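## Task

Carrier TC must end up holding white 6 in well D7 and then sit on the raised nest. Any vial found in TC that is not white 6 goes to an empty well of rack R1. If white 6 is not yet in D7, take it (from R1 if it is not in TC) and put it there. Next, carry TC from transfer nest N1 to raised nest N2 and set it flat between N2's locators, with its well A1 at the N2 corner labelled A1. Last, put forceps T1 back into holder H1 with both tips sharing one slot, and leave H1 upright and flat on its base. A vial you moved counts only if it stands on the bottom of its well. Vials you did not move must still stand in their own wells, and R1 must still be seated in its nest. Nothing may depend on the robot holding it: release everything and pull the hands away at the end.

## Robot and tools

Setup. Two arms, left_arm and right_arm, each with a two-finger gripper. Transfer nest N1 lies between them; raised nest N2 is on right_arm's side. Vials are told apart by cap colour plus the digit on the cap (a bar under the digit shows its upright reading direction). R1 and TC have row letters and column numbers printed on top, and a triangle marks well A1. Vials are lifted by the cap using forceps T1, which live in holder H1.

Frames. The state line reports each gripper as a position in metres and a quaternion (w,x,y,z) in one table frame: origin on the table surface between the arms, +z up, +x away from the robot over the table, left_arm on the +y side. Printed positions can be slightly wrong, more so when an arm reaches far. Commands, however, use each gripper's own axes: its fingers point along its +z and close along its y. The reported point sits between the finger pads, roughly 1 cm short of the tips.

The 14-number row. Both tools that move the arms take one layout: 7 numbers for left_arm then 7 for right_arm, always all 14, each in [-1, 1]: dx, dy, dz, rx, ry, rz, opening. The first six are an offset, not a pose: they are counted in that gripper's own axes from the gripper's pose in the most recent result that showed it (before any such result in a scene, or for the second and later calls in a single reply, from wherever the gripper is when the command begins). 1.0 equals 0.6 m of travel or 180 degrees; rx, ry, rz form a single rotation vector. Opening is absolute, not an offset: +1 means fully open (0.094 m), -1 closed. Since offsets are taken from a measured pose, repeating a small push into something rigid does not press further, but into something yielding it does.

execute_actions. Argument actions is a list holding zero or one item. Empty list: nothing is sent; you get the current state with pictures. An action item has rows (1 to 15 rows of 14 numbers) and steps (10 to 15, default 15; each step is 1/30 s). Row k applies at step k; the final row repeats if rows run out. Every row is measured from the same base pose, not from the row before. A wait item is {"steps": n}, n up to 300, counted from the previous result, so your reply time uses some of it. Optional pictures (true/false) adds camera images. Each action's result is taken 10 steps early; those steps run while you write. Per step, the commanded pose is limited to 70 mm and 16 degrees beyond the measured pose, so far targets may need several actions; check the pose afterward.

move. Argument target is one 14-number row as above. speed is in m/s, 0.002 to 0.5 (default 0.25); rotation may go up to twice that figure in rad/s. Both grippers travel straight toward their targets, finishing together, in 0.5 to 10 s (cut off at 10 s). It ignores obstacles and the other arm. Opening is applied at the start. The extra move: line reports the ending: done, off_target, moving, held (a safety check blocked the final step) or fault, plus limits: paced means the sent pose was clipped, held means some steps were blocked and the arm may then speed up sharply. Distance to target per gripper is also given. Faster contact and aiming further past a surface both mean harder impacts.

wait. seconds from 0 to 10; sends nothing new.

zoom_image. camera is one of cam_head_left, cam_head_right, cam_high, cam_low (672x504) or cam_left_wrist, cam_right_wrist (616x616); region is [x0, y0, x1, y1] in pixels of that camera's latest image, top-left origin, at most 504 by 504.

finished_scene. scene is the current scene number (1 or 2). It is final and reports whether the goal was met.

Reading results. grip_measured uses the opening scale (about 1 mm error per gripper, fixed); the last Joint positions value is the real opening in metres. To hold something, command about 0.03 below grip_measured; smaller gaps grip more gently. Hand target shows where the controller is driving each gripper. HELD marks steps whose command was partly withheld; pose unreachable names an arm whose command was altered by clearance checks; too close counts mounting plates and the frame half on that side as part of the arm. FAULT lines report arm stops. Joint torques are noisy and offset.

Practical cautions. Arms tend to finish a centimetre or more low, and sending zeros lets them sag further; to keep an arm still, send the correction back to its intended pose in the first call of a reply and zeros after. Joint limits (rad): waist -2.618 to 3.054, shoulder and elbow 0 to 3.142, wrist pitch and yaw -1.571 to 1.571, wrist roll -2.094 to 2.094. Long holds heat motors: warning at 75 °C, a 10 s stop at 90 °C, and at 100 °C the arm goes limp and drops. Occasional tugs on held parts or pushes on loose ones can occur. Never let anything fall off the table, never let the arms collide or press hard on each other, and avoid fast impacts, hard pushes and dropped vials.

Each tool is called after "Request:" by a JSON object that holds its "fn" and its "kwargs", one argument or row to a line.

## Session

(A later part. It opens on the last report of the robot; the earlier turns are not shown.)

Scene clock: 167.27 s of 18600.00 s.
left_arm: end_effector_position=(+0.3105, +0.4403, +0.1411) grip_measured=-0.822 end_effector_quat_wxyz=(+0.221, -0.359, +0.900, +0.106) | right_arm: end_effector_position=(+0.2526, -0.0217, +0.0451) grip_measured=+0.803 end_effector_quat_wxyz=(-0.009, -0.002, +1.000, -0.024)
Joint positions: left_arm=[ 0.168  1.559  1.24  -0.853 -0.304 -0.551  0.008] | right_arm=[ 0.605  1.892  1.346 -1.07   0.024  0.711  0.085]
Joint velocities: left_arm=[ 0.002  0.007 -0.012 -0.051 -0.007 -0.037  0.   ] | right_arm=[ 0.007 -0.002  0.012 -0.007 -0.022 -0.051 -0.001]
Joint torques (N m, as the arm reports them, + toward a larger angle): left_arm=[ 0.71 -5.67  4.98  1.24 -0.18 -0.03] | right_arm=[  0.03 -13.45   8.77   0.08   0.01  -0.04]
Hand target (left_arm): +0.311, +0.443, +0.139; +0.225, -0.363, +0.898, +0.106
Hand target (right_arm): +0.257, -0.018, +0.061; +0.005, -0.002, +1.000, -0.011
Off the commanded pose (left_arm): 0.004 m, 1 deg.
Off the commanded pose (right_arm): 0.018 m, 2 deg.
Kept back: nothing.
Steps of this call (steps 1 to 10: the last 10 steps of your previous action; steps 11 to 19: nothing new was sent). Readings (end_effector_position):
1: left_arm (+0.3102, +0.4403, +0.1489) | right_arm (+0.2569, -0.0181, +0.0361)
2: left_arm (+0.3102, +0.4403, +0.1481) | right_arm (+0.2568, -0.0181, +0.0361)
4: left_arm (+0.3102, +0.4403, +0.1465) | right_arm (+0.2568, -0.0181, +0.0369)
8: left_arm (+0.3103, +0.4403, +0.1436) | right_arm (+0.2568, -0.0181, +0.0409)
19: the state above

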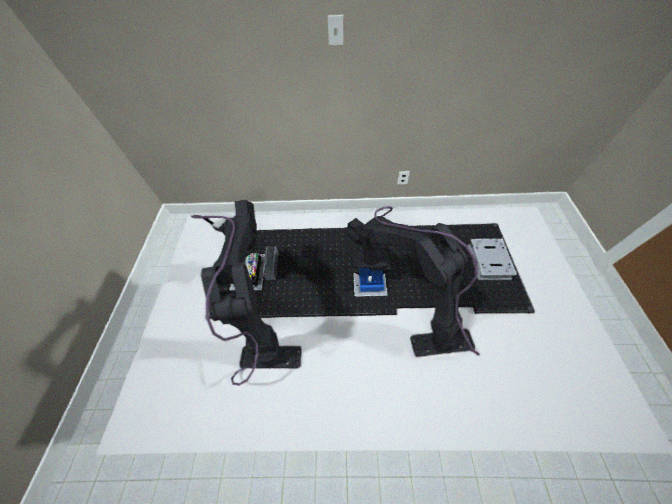

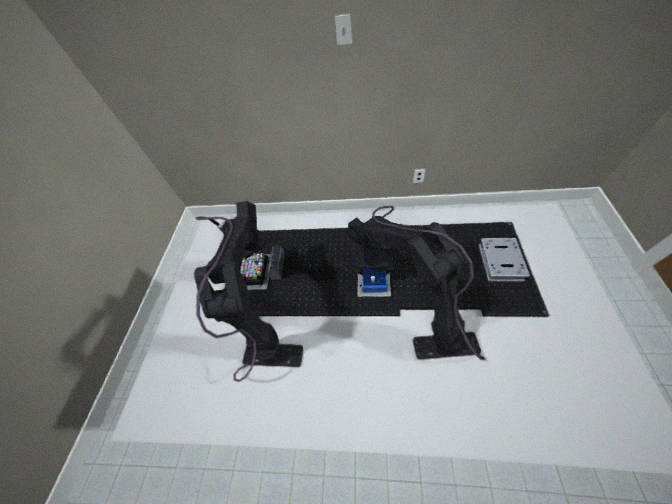

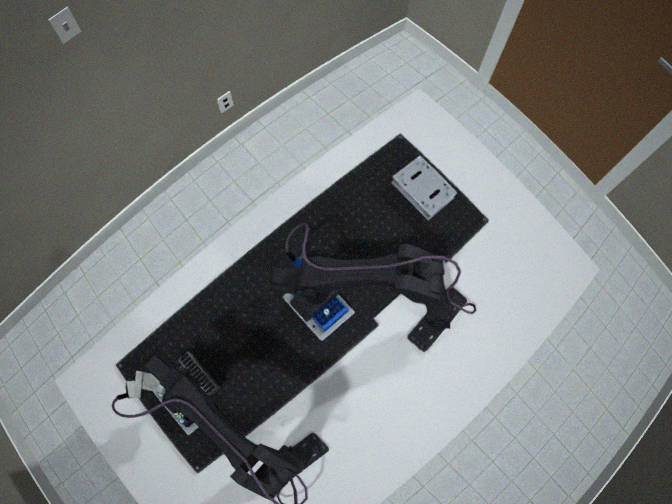

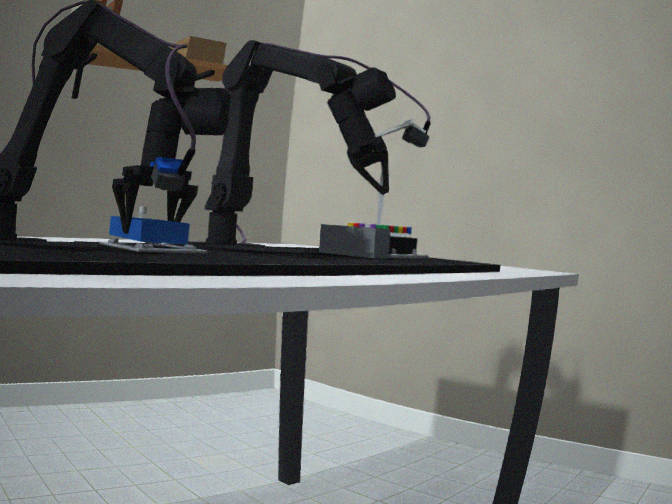

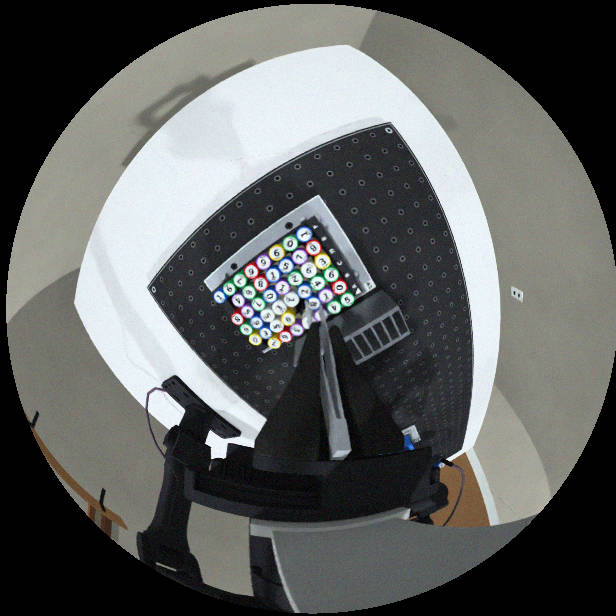

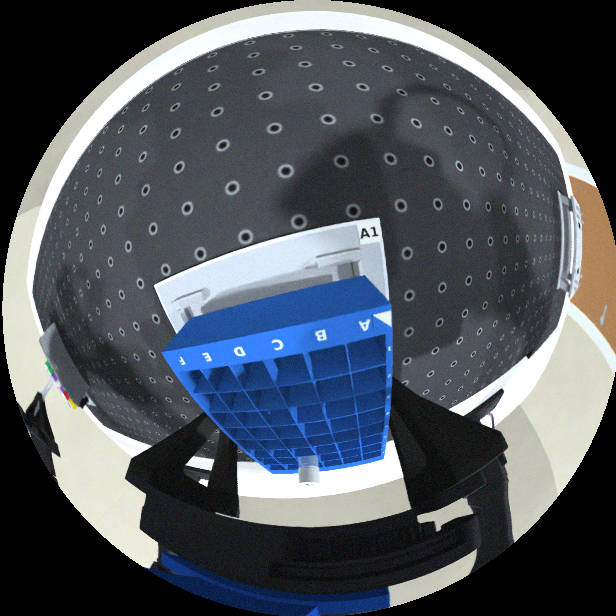

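Request:
{"fn": "execute_actions", "kwargs": {
  "actions": [
    {"rows":[[-0.0020,0.0044,0.0012,-0.0012,0,-0.0022,-0.815,-0.0068,0.0047,-0.029,-0.0083,-0.0089,0,0.77],[-0.0020,0.0044,0.0012,-0.0012,0,-0.0022,-0.80,-0.0067,0.0046,-0.032,-0.0083,-0.0089,0,0.77],[-0.0020,0.0044,0.0012,-0.0012,0,-0.0022,-0.79,-0.0066,0.0044,-0.035,-0.0083,-0.0089,0,0.77],[-0.0020,0.0044,0.0012,-0.0012,0,-0.0022,-0.78,-0.0066,0.0042,-0.039,-0.0083,-0.0089,0,0.77],[-0.0020,0.0044,0.0012,-0.0012,0,-0.0022,-0.77,-0.0065,0.0040,-0.043,-0.0083,-0.0089,0,0.77],[-0.0085,0.0025,-0.0049,0.0004,-0.0026,-0.0032,-0.765,-0.0064,0.0038,-0.047,-0.0083,-0.0089,0,0.77],[-0.0129,0.0015,-0.0094,0.0014,-0.0041,-0.0037,-0.765,-0.0064,0.0036,-0.051,-0.0083,-0.0089,0,0.77],[-0.0148,0.0014,-0.0123,0.0016,-0.0044,-0.0038,-0.765,-0.0063,0.0034,-0.055,-0.0083,-0.0089,0,0.77],[-0.0156,0.0014,-0.0138,0.0016,-0.0044,-0.0038,-0.765,-0.0062,0.0032,-0.059,-0.0083,-0.0089,0,0.77],[-0.0164,0.0015,-0.0153,0.0016,-0.0044,-0.0038,-0.765,-0.0061,0.0030,-0.063,-0.0083,-0.0089,0,0.77],[-0.0172,0.0015,-0.0167,0.0016,-0.0044,-0.0038,-0.765,-0.0061,0.0028,-0.067,-0.0083,-0.0089,0,0.77],[-0.0181,0.0016,-0.0185,0.0016,-0.0044,-0.0038,-0.765,-0.0060,0.0026,-0.071,-0.0083,-0.0089,0,0.77],[-0.0191,0.0017,-0.0203,0.0016,-0.0044,-0.0038,-0.765,-0.0059,0.0024,-0.075,-0.0083,-0.0089,0,0.77],[-0.0200,0.0018,-0.0220,0.0016,-0.0044,-0.0038,-0.765,-0.0058,0.0022,-0.079,-0.0083,-0.0089,0,0.77],[-0.0210,0.0018,-0.0238,0.0016,-0.0044,-0.0038,-0.765,-0.0058,0.0020,-0.083,-0.0083,-0.0089,0,0.77]],"steps":15}
  ]
}}

Request:
{"fn": "execute_actions", "kwargs": {
  "actions": [
    {"rows":[[-0.0164,0.0015,-0.0153,0.0016,-0.0044,-0.0038,-0.765,-0.005,0.004,-0.036,-0.006,-0.0065,0,0.77],[-0.0176,0.0016,-0.0175,0.0016,-0.0044,-0.0038,-0.765,-0.005,0.004,-0.040,-0.006,-0.0065,0,0.77],[-0.0188,0.0017,-0.0197,0.0016,-0.0044,-0.0038,-0.765,-0.005,0.004,-0.044,-0.006,-0.0065,0,0.77],[-0.0199,0.0018,-0.0219,0.0016,-0.0044,-0.0038,-0.765,-0.005,0.004,-0.048,-0.006,-0.0065,0,0.77],[-0.0211,0.0019,-0.0241,0.0016,-0.0044,-0.0038,-0.765,-0.005,0.004,-0.052,-0.006,-0.0065,0,0.77],[-0.0223,0.0019,-0.0263,0.0016,-0.0044,-0.0038,-0.765,-0.005,0.003,-0.056,-0.006,-0.0065,0,0.77],[-0.0235,0.0020,-0.0285,0.0016,-0.0044,-0.0038,-0.765,-0.005,0.003,-0.060,-0.006,-0.0065,0,0.77],[-0.0250,0.0022,-0.0314,0.0016,-0.0044,-0.0038,-0.765,-0.005,0.003,-0.064,-0.006,-0.0065,0,0.77],[-0.0266,0.0023,-0.0344,0.0016,-0.0044,-0.0038,-0.765,-0.005,0.003,-0.068,-0.006,-0.0065,0,0.77],[-0.0282,0.0024,-0.0373,0.0016,-0.0044,-0.0038,-0.765,-0.005,0.003,-0.072,-0.006,-0.0065,0,0.77]],"steps":10}
  ]
}}

Request:
{"fn": "wait", "kwargs": {
  "seconds": 0.3
}}

Request:
{"fn": "zoom_image", "kwargs": {
  "camera": "cam_left_wrist",
  "region": [260, 240, 370, 350]
}}

Scene clock: 170.60 s of 18600.00 s.
left_arm: end_effector_position=(+0.3105, +0.4403, +0.1411) grip_measured=-0.776 end_effector_quat_wxyz=(+0.221, -0.359, +0.900, +0.106) | right_arm: end_effector_position=(+0.2510, -0.0231, +0.0479) grip_measured=+0.803 end_effector_quat_wxyz=(-0.012, -0.002, +1.000, -0.026)
Joint positions: left_arm=[ 0.168  1.559  1.24  -0.853 -0.304 -0.551  0.011] | right_arm=[ 0.605  1.887  1.351 -1.087  0.024  0.711  0.085]
Joint velocities: left_arm=[ 0.007  0.007 -0.027  0.11   0.022 -0.051  0.008] | right_arm=[-0.012 -0.051  0.12  -0.168  0.022 -0.007 -0.   ]
Joint torques (N m, as the arm reports them, + toward a larger angle): left_arm=[ 0.76 -5.65  5.85  1.06 -0.17  0.  ] | right_arm=[ -0.05 -13.76   9.31   0.16  -0.01  -0.06]
Steps of this call (steps 1 to 90: nothing new was sent; then 0.17 s passed at rest; steps 91 to 95: the first 5 steps of this action). Readings (end_effector_position):
91: left_arm (+0.3105, +0.4403, +0.1411) | right_arm (+0.2519, -0.0224, +0.0452)
92: left_arm (+0.3105, +0.4403, +0.1411) | right_arm (+0.2518, -0.0225, +0.0452)
94: left_arm (+0.3105, +0.4403, +0.1411) | right_arm (+0.2512, -0.0230, +0.0463)
95: the state above

Scene clock: 170.93 s of 18600.00 s.
left_arm: end_effector_position=(+0.3111, +0.4403, +0.1463) grip_measured=-0.767 end_effector_quat_wxyz=(+0.222, -0.359, +0.900, +0.106) | right_arm: end_effector_position=(+0.2572, -0.0178, +0.0757) grip_measured=+0.803 end_effector_quat_wxyz=(+0.001, -0.002, +1.000, -0.015)
Joint positions: left_arm=[ 0.168  1.559  1.26  -0.872 -0.304 -0.551  0.011] | right_arm=[ 0.605  1.86   1.43  -1.158  0.024  0.711  0.085]
Joint velocities: left_arm=[-0.002 -0.012  0.159 -0.139 -0.081 -0.022 -0.001] | right_arm=[-0.002 -0.032  0.203 -0.242 -0.022 -0.051  0.   ]
Joint torques (N m, as the arm reports them, + toward a larger angle): left_arm=[ 0.83 -6.01  8.21  0.93 -0.17  0.  ] | right_arm=[ -0.11 -12.87   8.92   0.15  -0.01  -0.06]
Off your previous action's commanded pose (left_arm): 0.014 m, 1 deg at its last step (step 10 of this call).
Off your previous action's commanded pose (right_arm): 0.019 m, 1 deg at its last step (step 10 of this call).
Kept back: the last 10 steps of this action, its rows measured from the state above.
Steps of this call (steps 1 to 10: the last 10 steps of your previous action). Readings (end_effector_position):
1: left_arm (+0.3105, +0.4403, +0.1411) | right_arm (+0.2512, -0.0229, +0.0500)
2: left_arm (+0.3105, +0.4403, +0.1411) | right_arm (+0.2518, -0.0224, +0.0526)
4: left_arm (+0.3103, +0.4403, +0.1410) | right_arm (+0.2535, -0.0210, +0.0586)
8: left_arm (+0.3099, +0.4401, +0.1431) | right_arm (+0.2564, -0.0184, +0.0706)
10: the state above

Scene clock: 171.57 s of 18600.00 s.
left_arm: end_effector_position=(+0.3133, +0.4406, +0.1647) grip_measured=-0.767 end_effector_quat_wxyz=(+0.226, -0.360, +0.899, +0.105) | right_arm: end_effector_position=(+0.2582, -0.0169, +0.1037) grip_measured=+0.803 end_effector_quat_wxyz=(+0.001, -0.002, +1.000, -0.015)
Joint positions: left_arm=[ 0.168  1.559  1.33  -0.934 -0.304 -0.551  0.011] | right_arm=[ 0.605  1.851  1.53  -1.268  0.024  0.711  0.085]
Joint velocities: left_arm=[-0.002 -0.002 -0.012  0.007  0.022 -0.081 -0.   ] | right_arm=[ 0.007 -0.007 -0.017 -0.066 -0.007  0.037 -0.001]
Joint torques (N m, as the arm reports them, + toward a larger angle): left_arm=[ 0.82 -5.91  8.05  0.9  -0.17  0.02] | right_arm=[  0.07 -12.76   8.93   0.15   0.    -0.03]
Hand target (left_arm): +0.313, +0.444, +0.174; +0.231, -0.363, +0.897, +0.105
Hand target (right_arm): +0.260, -0.016, +0.118; +0.012, -0.002, +1.000, -0.005
Off the commanded pose (left_arm): 0.010 m, 1 deg.
Off the commanded pose (right_arm): 0.015 m, 2 deg.
Kept back: nothing.
Steps of this call (steps 1 to 10: the last 10 steps of your previous action; steps 11 to 19: nothing new was sent). Readings (end_effector_position):
1: left_arm (+0.3119, +0.4404, +0.1479) | right_arm (+0.2574, -0.0176, +0.0778)
2: left_arm (+0.3126, +0.4405, +0.1493) | right_arm (+0.2581, -0.0170, +0.0802)
4: left_arm (+0.3133, +0.4406, +0.1518) | right_arm (+0.2593, -0.0159, +0.0844)
8: left_arm (+0.3138, +0.4407, +0.1574) | right_arm (+0.2607, -0.0147, +0.0928)
19: the state above

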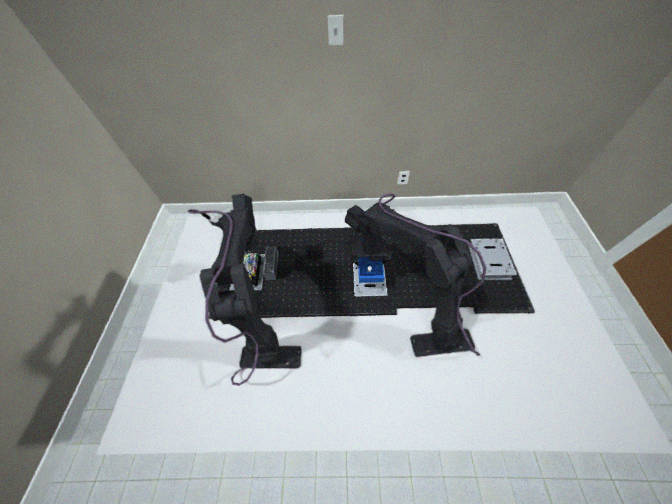

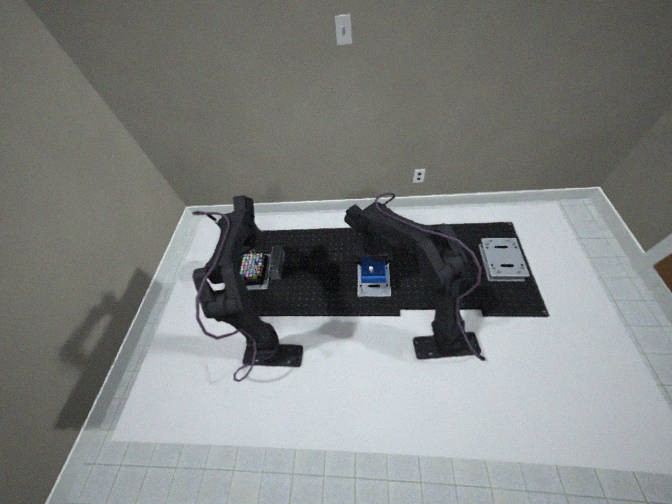

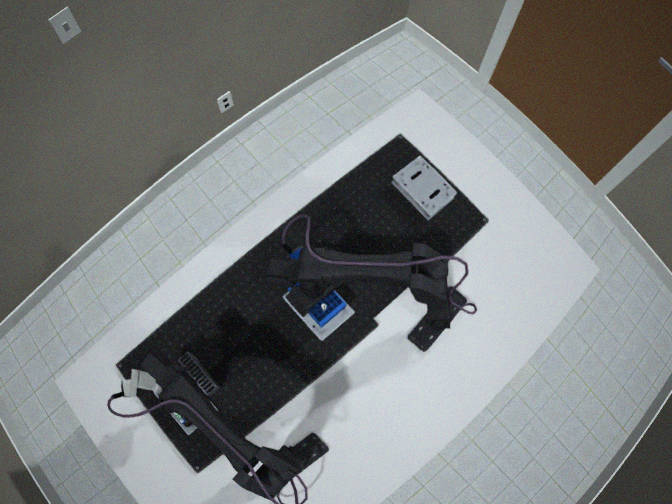

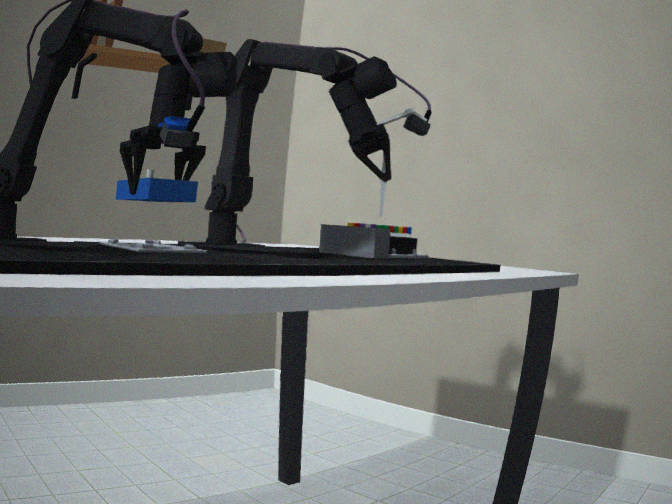

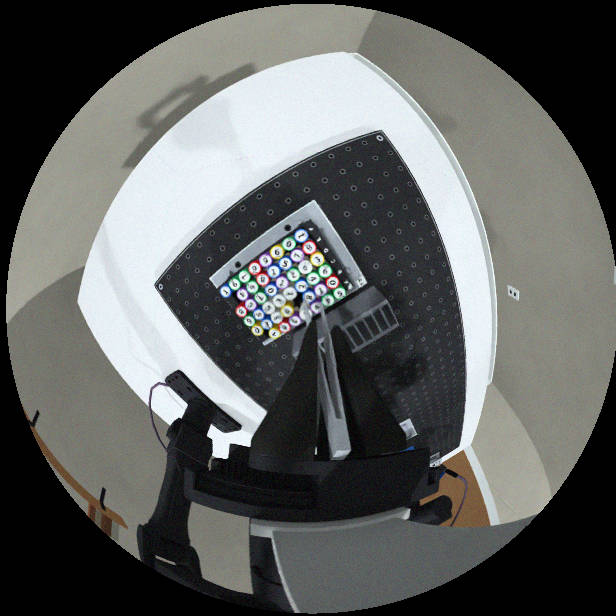

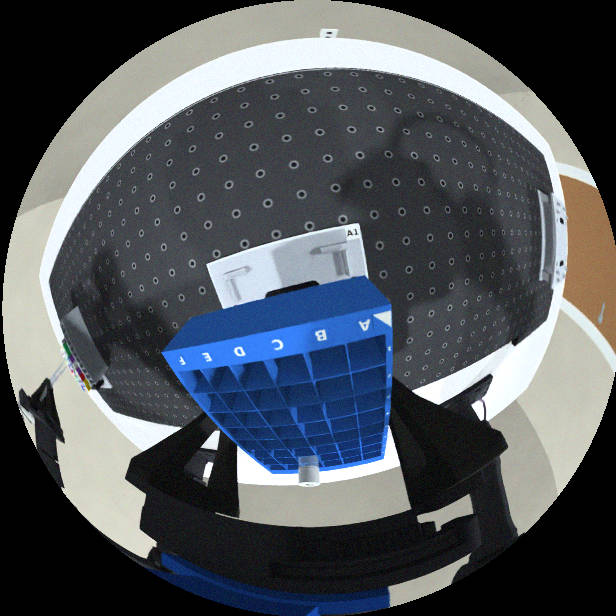

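Region (260, 240, 370, 350) of cam_left_wrist's 616x616 image, scaled by 4.582, with more detail than that image has.

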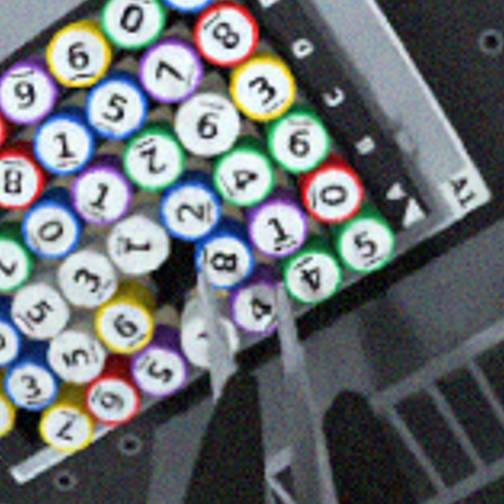

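Request:
{"fn": "zoom_image", "kwargs": {
  "camera": "cam_head_right",
  "region": [340, 215, 560, 325]
}}

Request:
{"fn": "zoom_image", "kwargs": {
  "camera": "cam_high",
  "region": [370, 130, 490, 250]
}}

Region (340, 215, 560, 325) of cam_head_right's 672x504 image, scaled by 2.291, with more detail than that image has.

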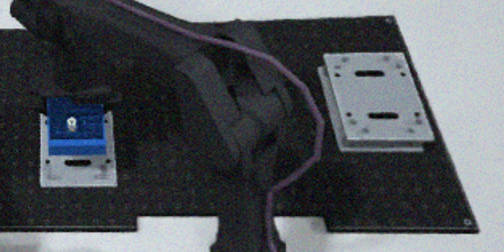

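Region (370, 130, 490, 250) of cam_high's 672x504 image, scaled by 4.200, with more detail than that image has.

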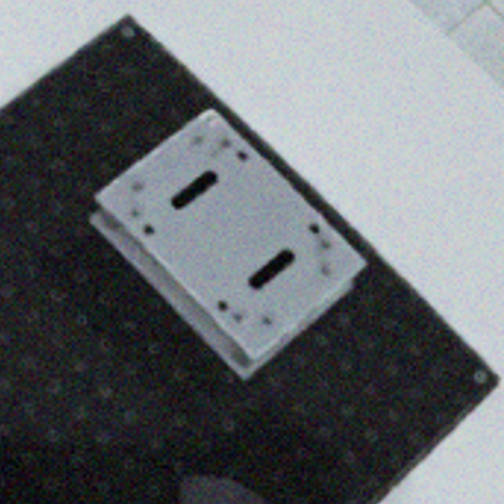

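Request:
{"fn": "move", "kwargs": {
  "target": [0.0107,-0.1403,-0.0292,0.1278,-0.0114,0.2090,-0.84,-0.0835,-0.8063,-0.0107,-0.002,-0.002,0,0.77],
  "speed": 0.25
}}

Request:
{"fn": "zoom_image", "kwargs": {
  "camera": "cam_left_wrist",
  "region": [260, 230, 370, 340]
}}

Scene clock: 177.27 s of 18600.00 s.
left_arm: end_effector_position=(+0.3502, +0.3740, +0.1634) grip_measured=-0.838 end_effector_quat_wxyz=(+0.241, -0.009, +0.970, +0.003) | right_arm: end_effector_position=(+0.3056, -0.4916, +0.1138) grip_measured=+0.803 end_effector_quat_wxyz=(-0.006, +0.003, +1.000, -0.004)
Joint positions: left_arm=[ 0.143  1.584  1.346 -0.848  0.046  0.091  0.008] | right_arm=[-0.798  2.076  1.886 -1.385  0.013 -0.683  0.085]
Joint velocities: left_arm=[ 0.002 -0.007 -0.012  0.037  0.037 -0.022  0.001] | right_arm=[ 0.002  0.007  0.002 -0.066  0.037 -0.051  0.001]
Joint torques (N m, as the arm reports them, + toward a larger angle): left_arm=[-0.52 -5.61  8.44  1.41  0.19  0.1 ] | right_arm=[  0.31 -12.02   9.23   0.2   -0.1   -0.09]
Hand target (left_arm): +0.362, +0.371, +0.176; +0.264, +0.001, +0.964, +0.001
Hand target (right_arm): +0.310, -0.491, +0.117; -0.001, -0.001, +1.000, -0.001
Off the commanded pose (left_arm): 0.017 m, 3 deg.
Off the commanded pose (right_arm): 0.014 m, 2 deg.
Kept back: nothing.
After step 90, 0.03 s passed at rest.
move: off_target (left_arm, right_arm)

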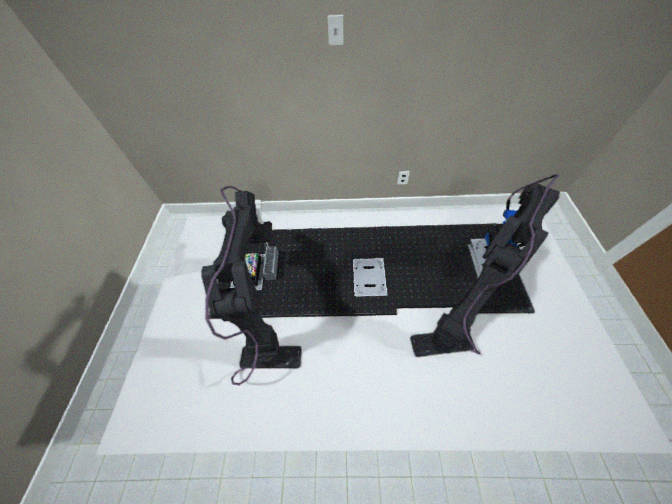

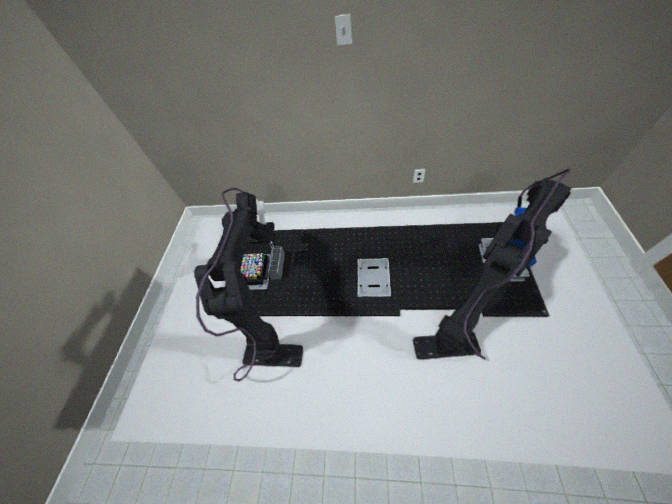

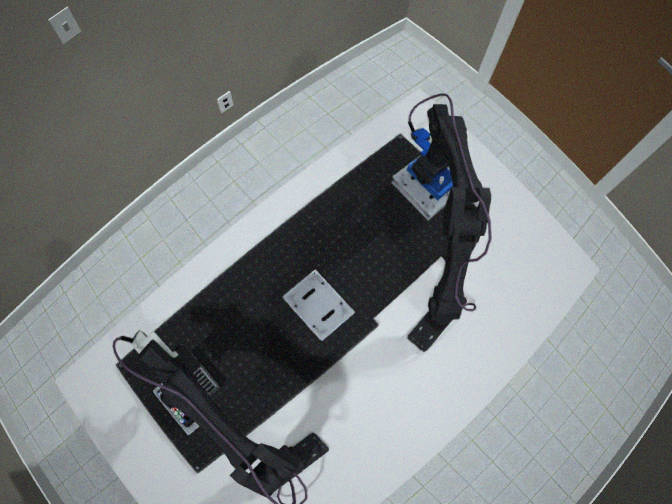

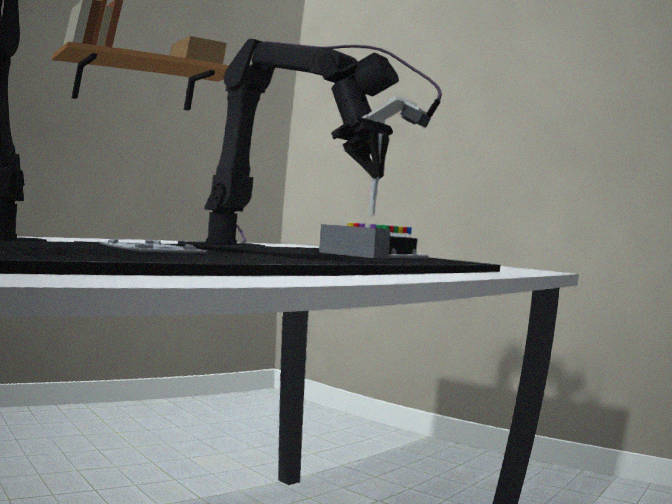

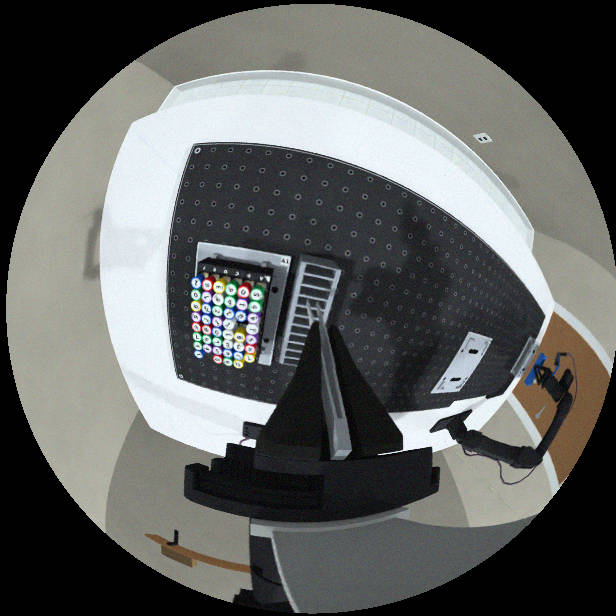

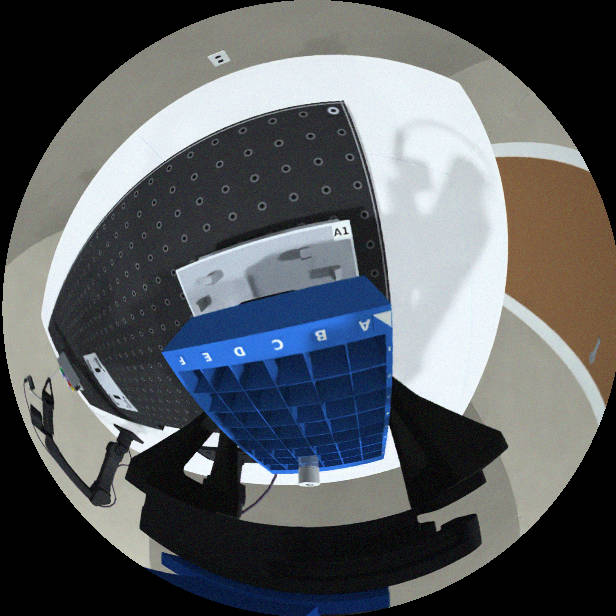

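Region (260, 230, 370, 340) of cam_left_wrist's 616x616 image, scaled by 4.582, with more detail than that image has.

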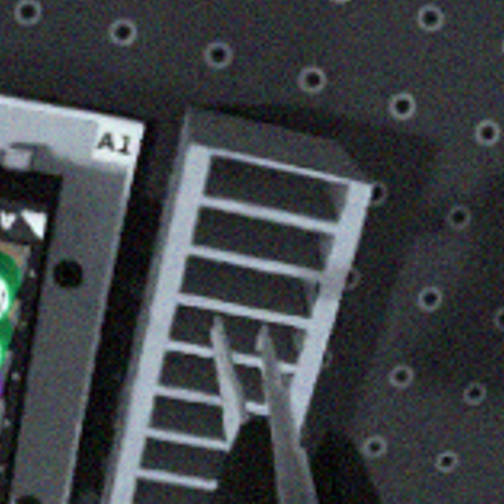

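Request:
{"fn": "execute_actions", "kwargs": {
  "actions": []
}}

Scene clock: 178.73 s of 18600.00 s.
left_arm: end_effector_position=(+0.3502, +0.3739, +0.1634) grip_measured=-0.838 end_effector_quat_wxyz=(+0.241, -0.009, +0.970, +0.003) | right_arm: end_effector_position=(+0.3054, -0.4913, +0.1138) grip_measured=+0.803 end_effector_quat_wxyz=(-0.007, +0.003, +1.000, -0.003)
Joint positions: left_arm=[ 0.143  1.584  1.346 -0.848  0.046  0.092  0.008] | right_arm=[-0.798  2.076  1.886 -1.387  0.013 -0.684  0.085]
Joint velocities: left_arm=[-0.017 -0.007 -0.007  0.037 -0.007 -0.007  0.   ] | right_arm=[-0.012  0.012 -0.002 -0.037 -0.095  0.066  0.   ]
Joint torques (N m, as the arm reports them, + toward a larger angle): left_arm=[-0.58 -5.64  8.53  1.41  0.19  0.1 ] | right_arm=[  0.35 -12.09   9.19   0.19  -0.08  -0.08]
Hand target (left_arm): +0.362, +0.371, +0.176; +0.264, +0.000, +0.964, +0.001
Hand target (right_arm): +0.310, -0.491, +0.117; -0.001, -0.002, +1.000, -0.001
Off the commanded pose (left_arm): 0.017 m, 3 deg.
Off the commanded pose (right_arm): 0.015 m, 2 deg.
Kept back: nothing.
Steps of this call (steps 1 to 44: nothing new was sent). Readings (end_effector_position):
1: left_arm (+0.3502, +0.3740, +0.1634) | right_arm (+0.3056, -0.4915, +0.1138)
2: left_arm (+0.3502, +0.3740, +0.1634) | right_arm (+0.3055, -0.4914, +0.1138)
4: left_arm (+0.3502, +0.3740, +0.1634) | right_arm (+0.3054, -0.4914, +0.1138)
8: left_arm (+0.3502, +0.3739, +0.1634) | right_arm (+0.3054, -0.4913, +0.1138)
44: the state above

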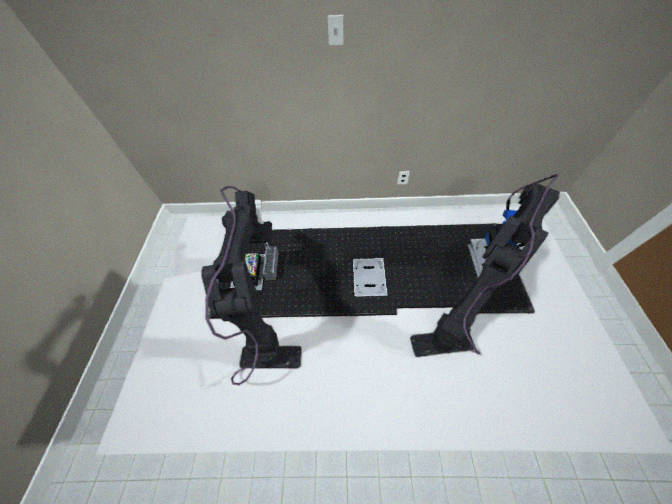

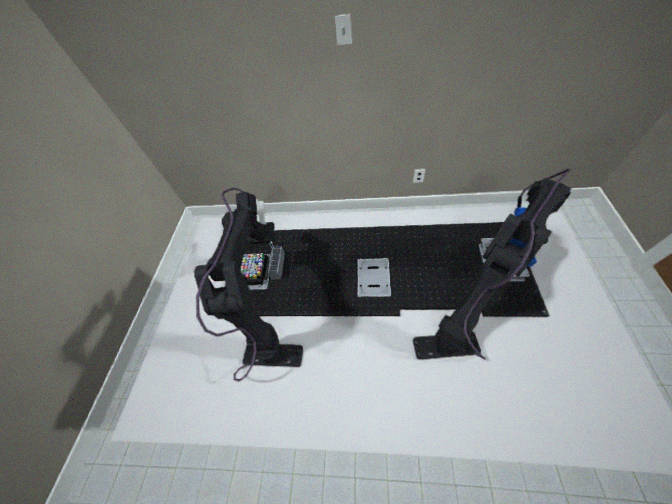

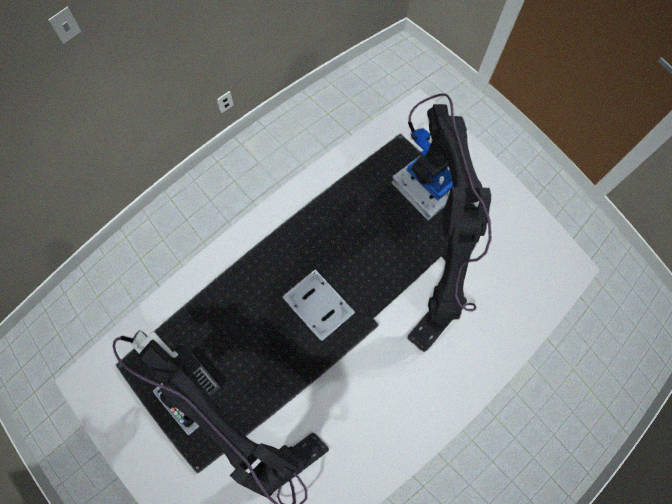

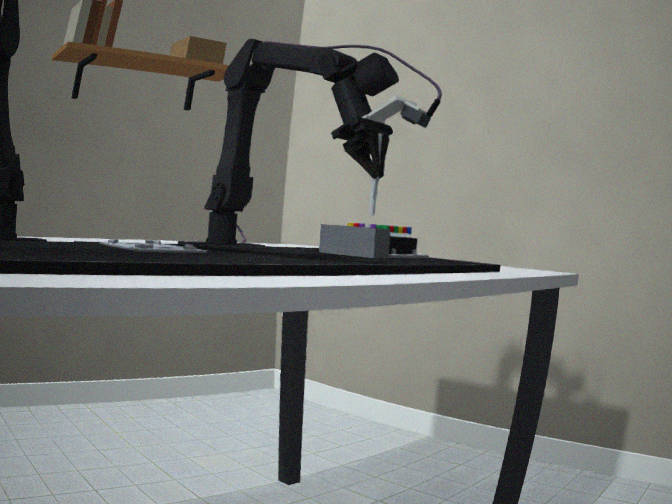

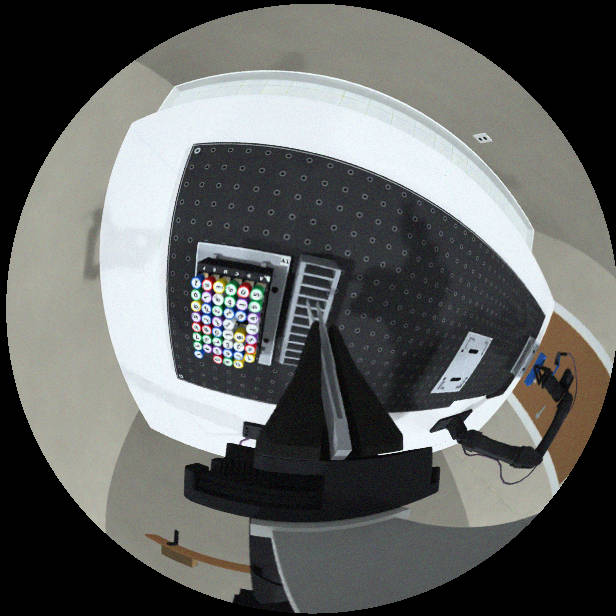

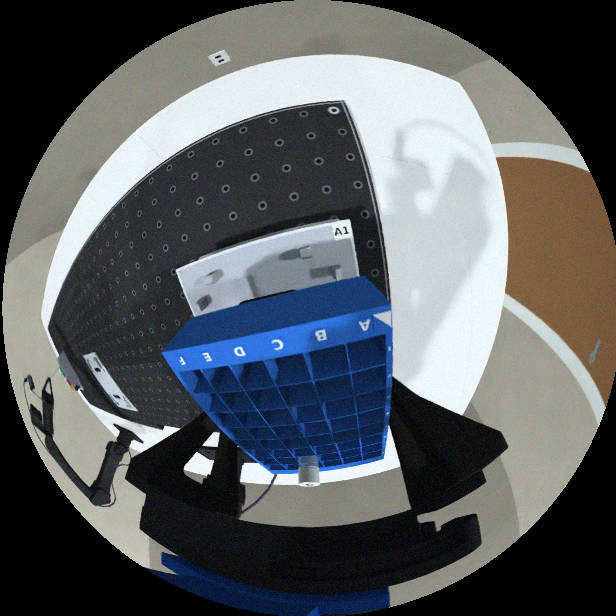

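Request:
{"fn": "move", "kwargs": {
  "target": [-0.0283, 0.001, -0.001, 0, -0.0219, 0, -0.84, -0.0042, 0.0275, 0.0155, 0.0070, -0.0087, -0.002, 0.77],
  "speed": 0.05
}}

Request:
{"fn": "zoom_image", "kwargs": {
  "camera": "cam_left_wrist",
  "region": [260, 230, 370, 340]
}}

Request:
{"fn": "zoom_image", "kwargs": {
  "camera": "cam_right_wrist",
  "region": [140, 180, 420, 460]
}}

Scene clock: 182.37 s of 18600.00 s.
left_arm: end_effector_position=(+0.3592, +0.3750, +0.1685) grip_measured=-0.838 end_effector_quat_wxyz=(+0.261, -0.008, +0.965, +0.006) | right_arm: end_effector_position=(+0.3054, -0.4778, +0.0973) grip_measured=+0.803 end_effector_quat_wxyz=(-0.003, +0.001, +1.000, -0.006)
Joint positions: left_arm=[ 0.143  1.584  1.346 -0.806  0.046  0.092  0.008] | right_arm=[-0.772  2.029  1.751 -1.289  0.013 -0.661  0.085]
Joint velocities: left_arm=[-0.002 -0.007 -0.022  0.022  0.051 -0.007 -0.001] | right_arm=[-0.002  0.012  0.002  0.051 -0.022 -0.037 -0.   ]
Joint torques (N m, as the arm reports them, + toward a larger angle): left_arm=[ 0.05 -6.07  6.08  1.49  0.11 -0.05] | right_arm=[  0.88 -14.87   6.34   0.36   0.01   0.02]
Hand target (left_arm): +0.365, +0.375, +0.172; +0.274, -0.009, +0.962, +0.004
Hand target (right_arm): +0.308, -0.475, +0.104; +0.007, -0.000, +1.000, -0.014
Off the commanded pose (left_arm): 0.007 m, 2 deg.
Off the commanded pose (right_arm): 0.008 m, 1 deg.
Kept back: nothing.
move: done

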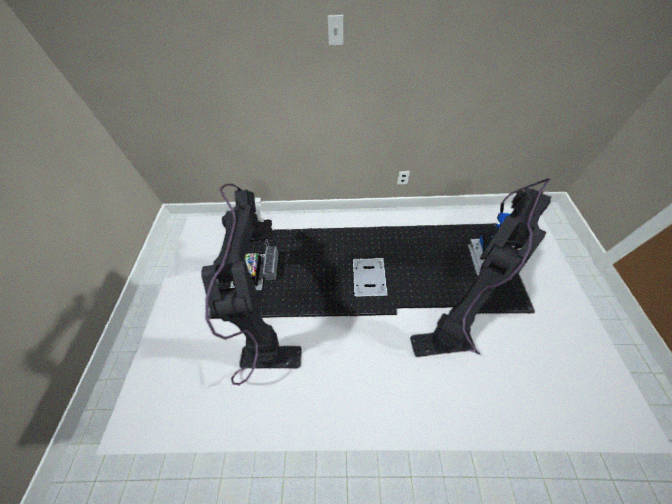

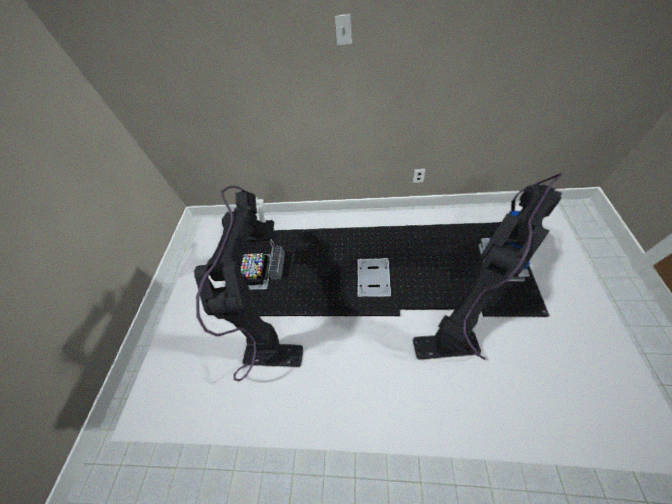

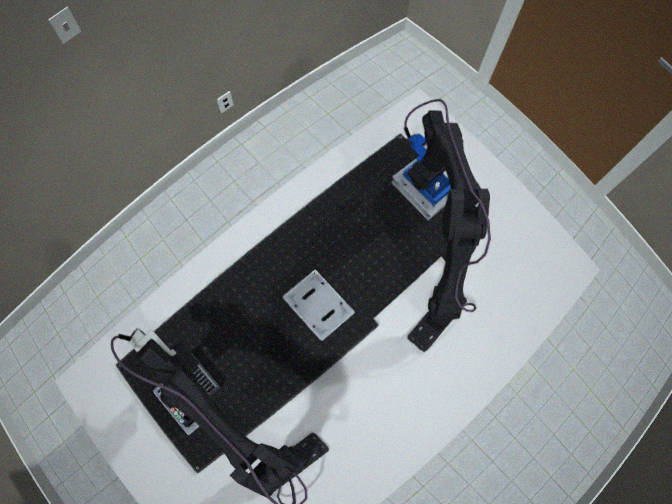

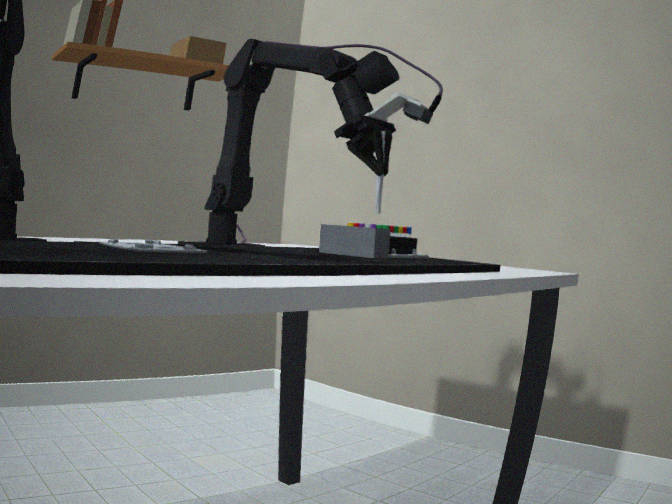

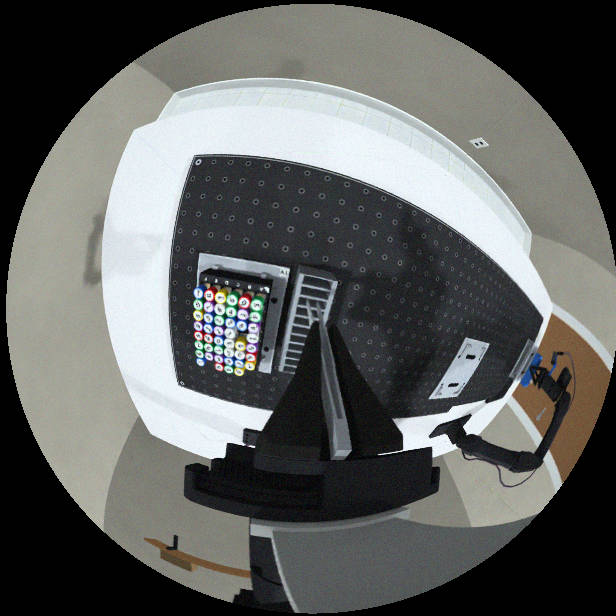

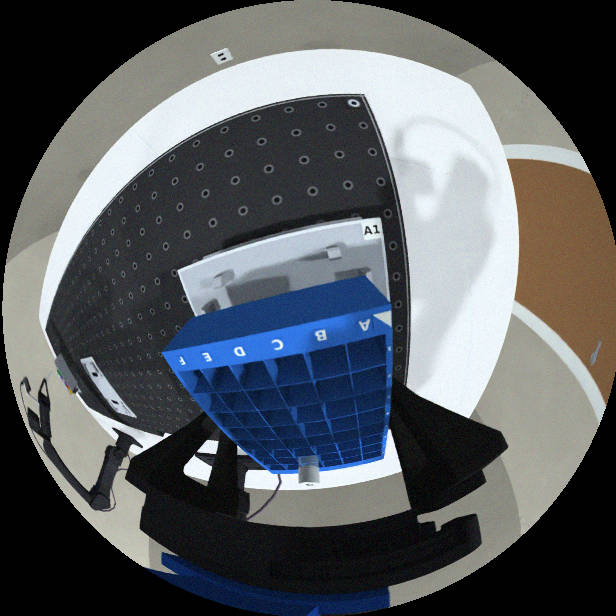

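Region (260, 230, 370, 340) of cam_left_wrist's 616x616 image, scaled by 4.582, with more detail than that image has.

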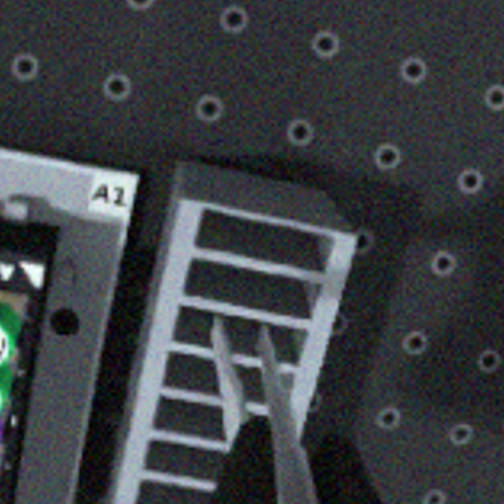

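Region (140, 180, 420, 460) of cam_right_wrist's 616x616 image, scaled by 1.800, with more detail than that image has.

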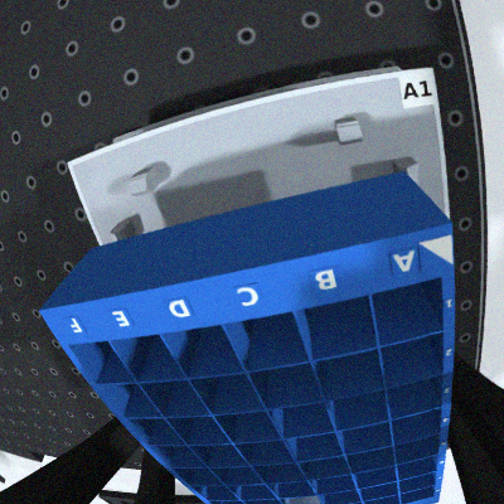

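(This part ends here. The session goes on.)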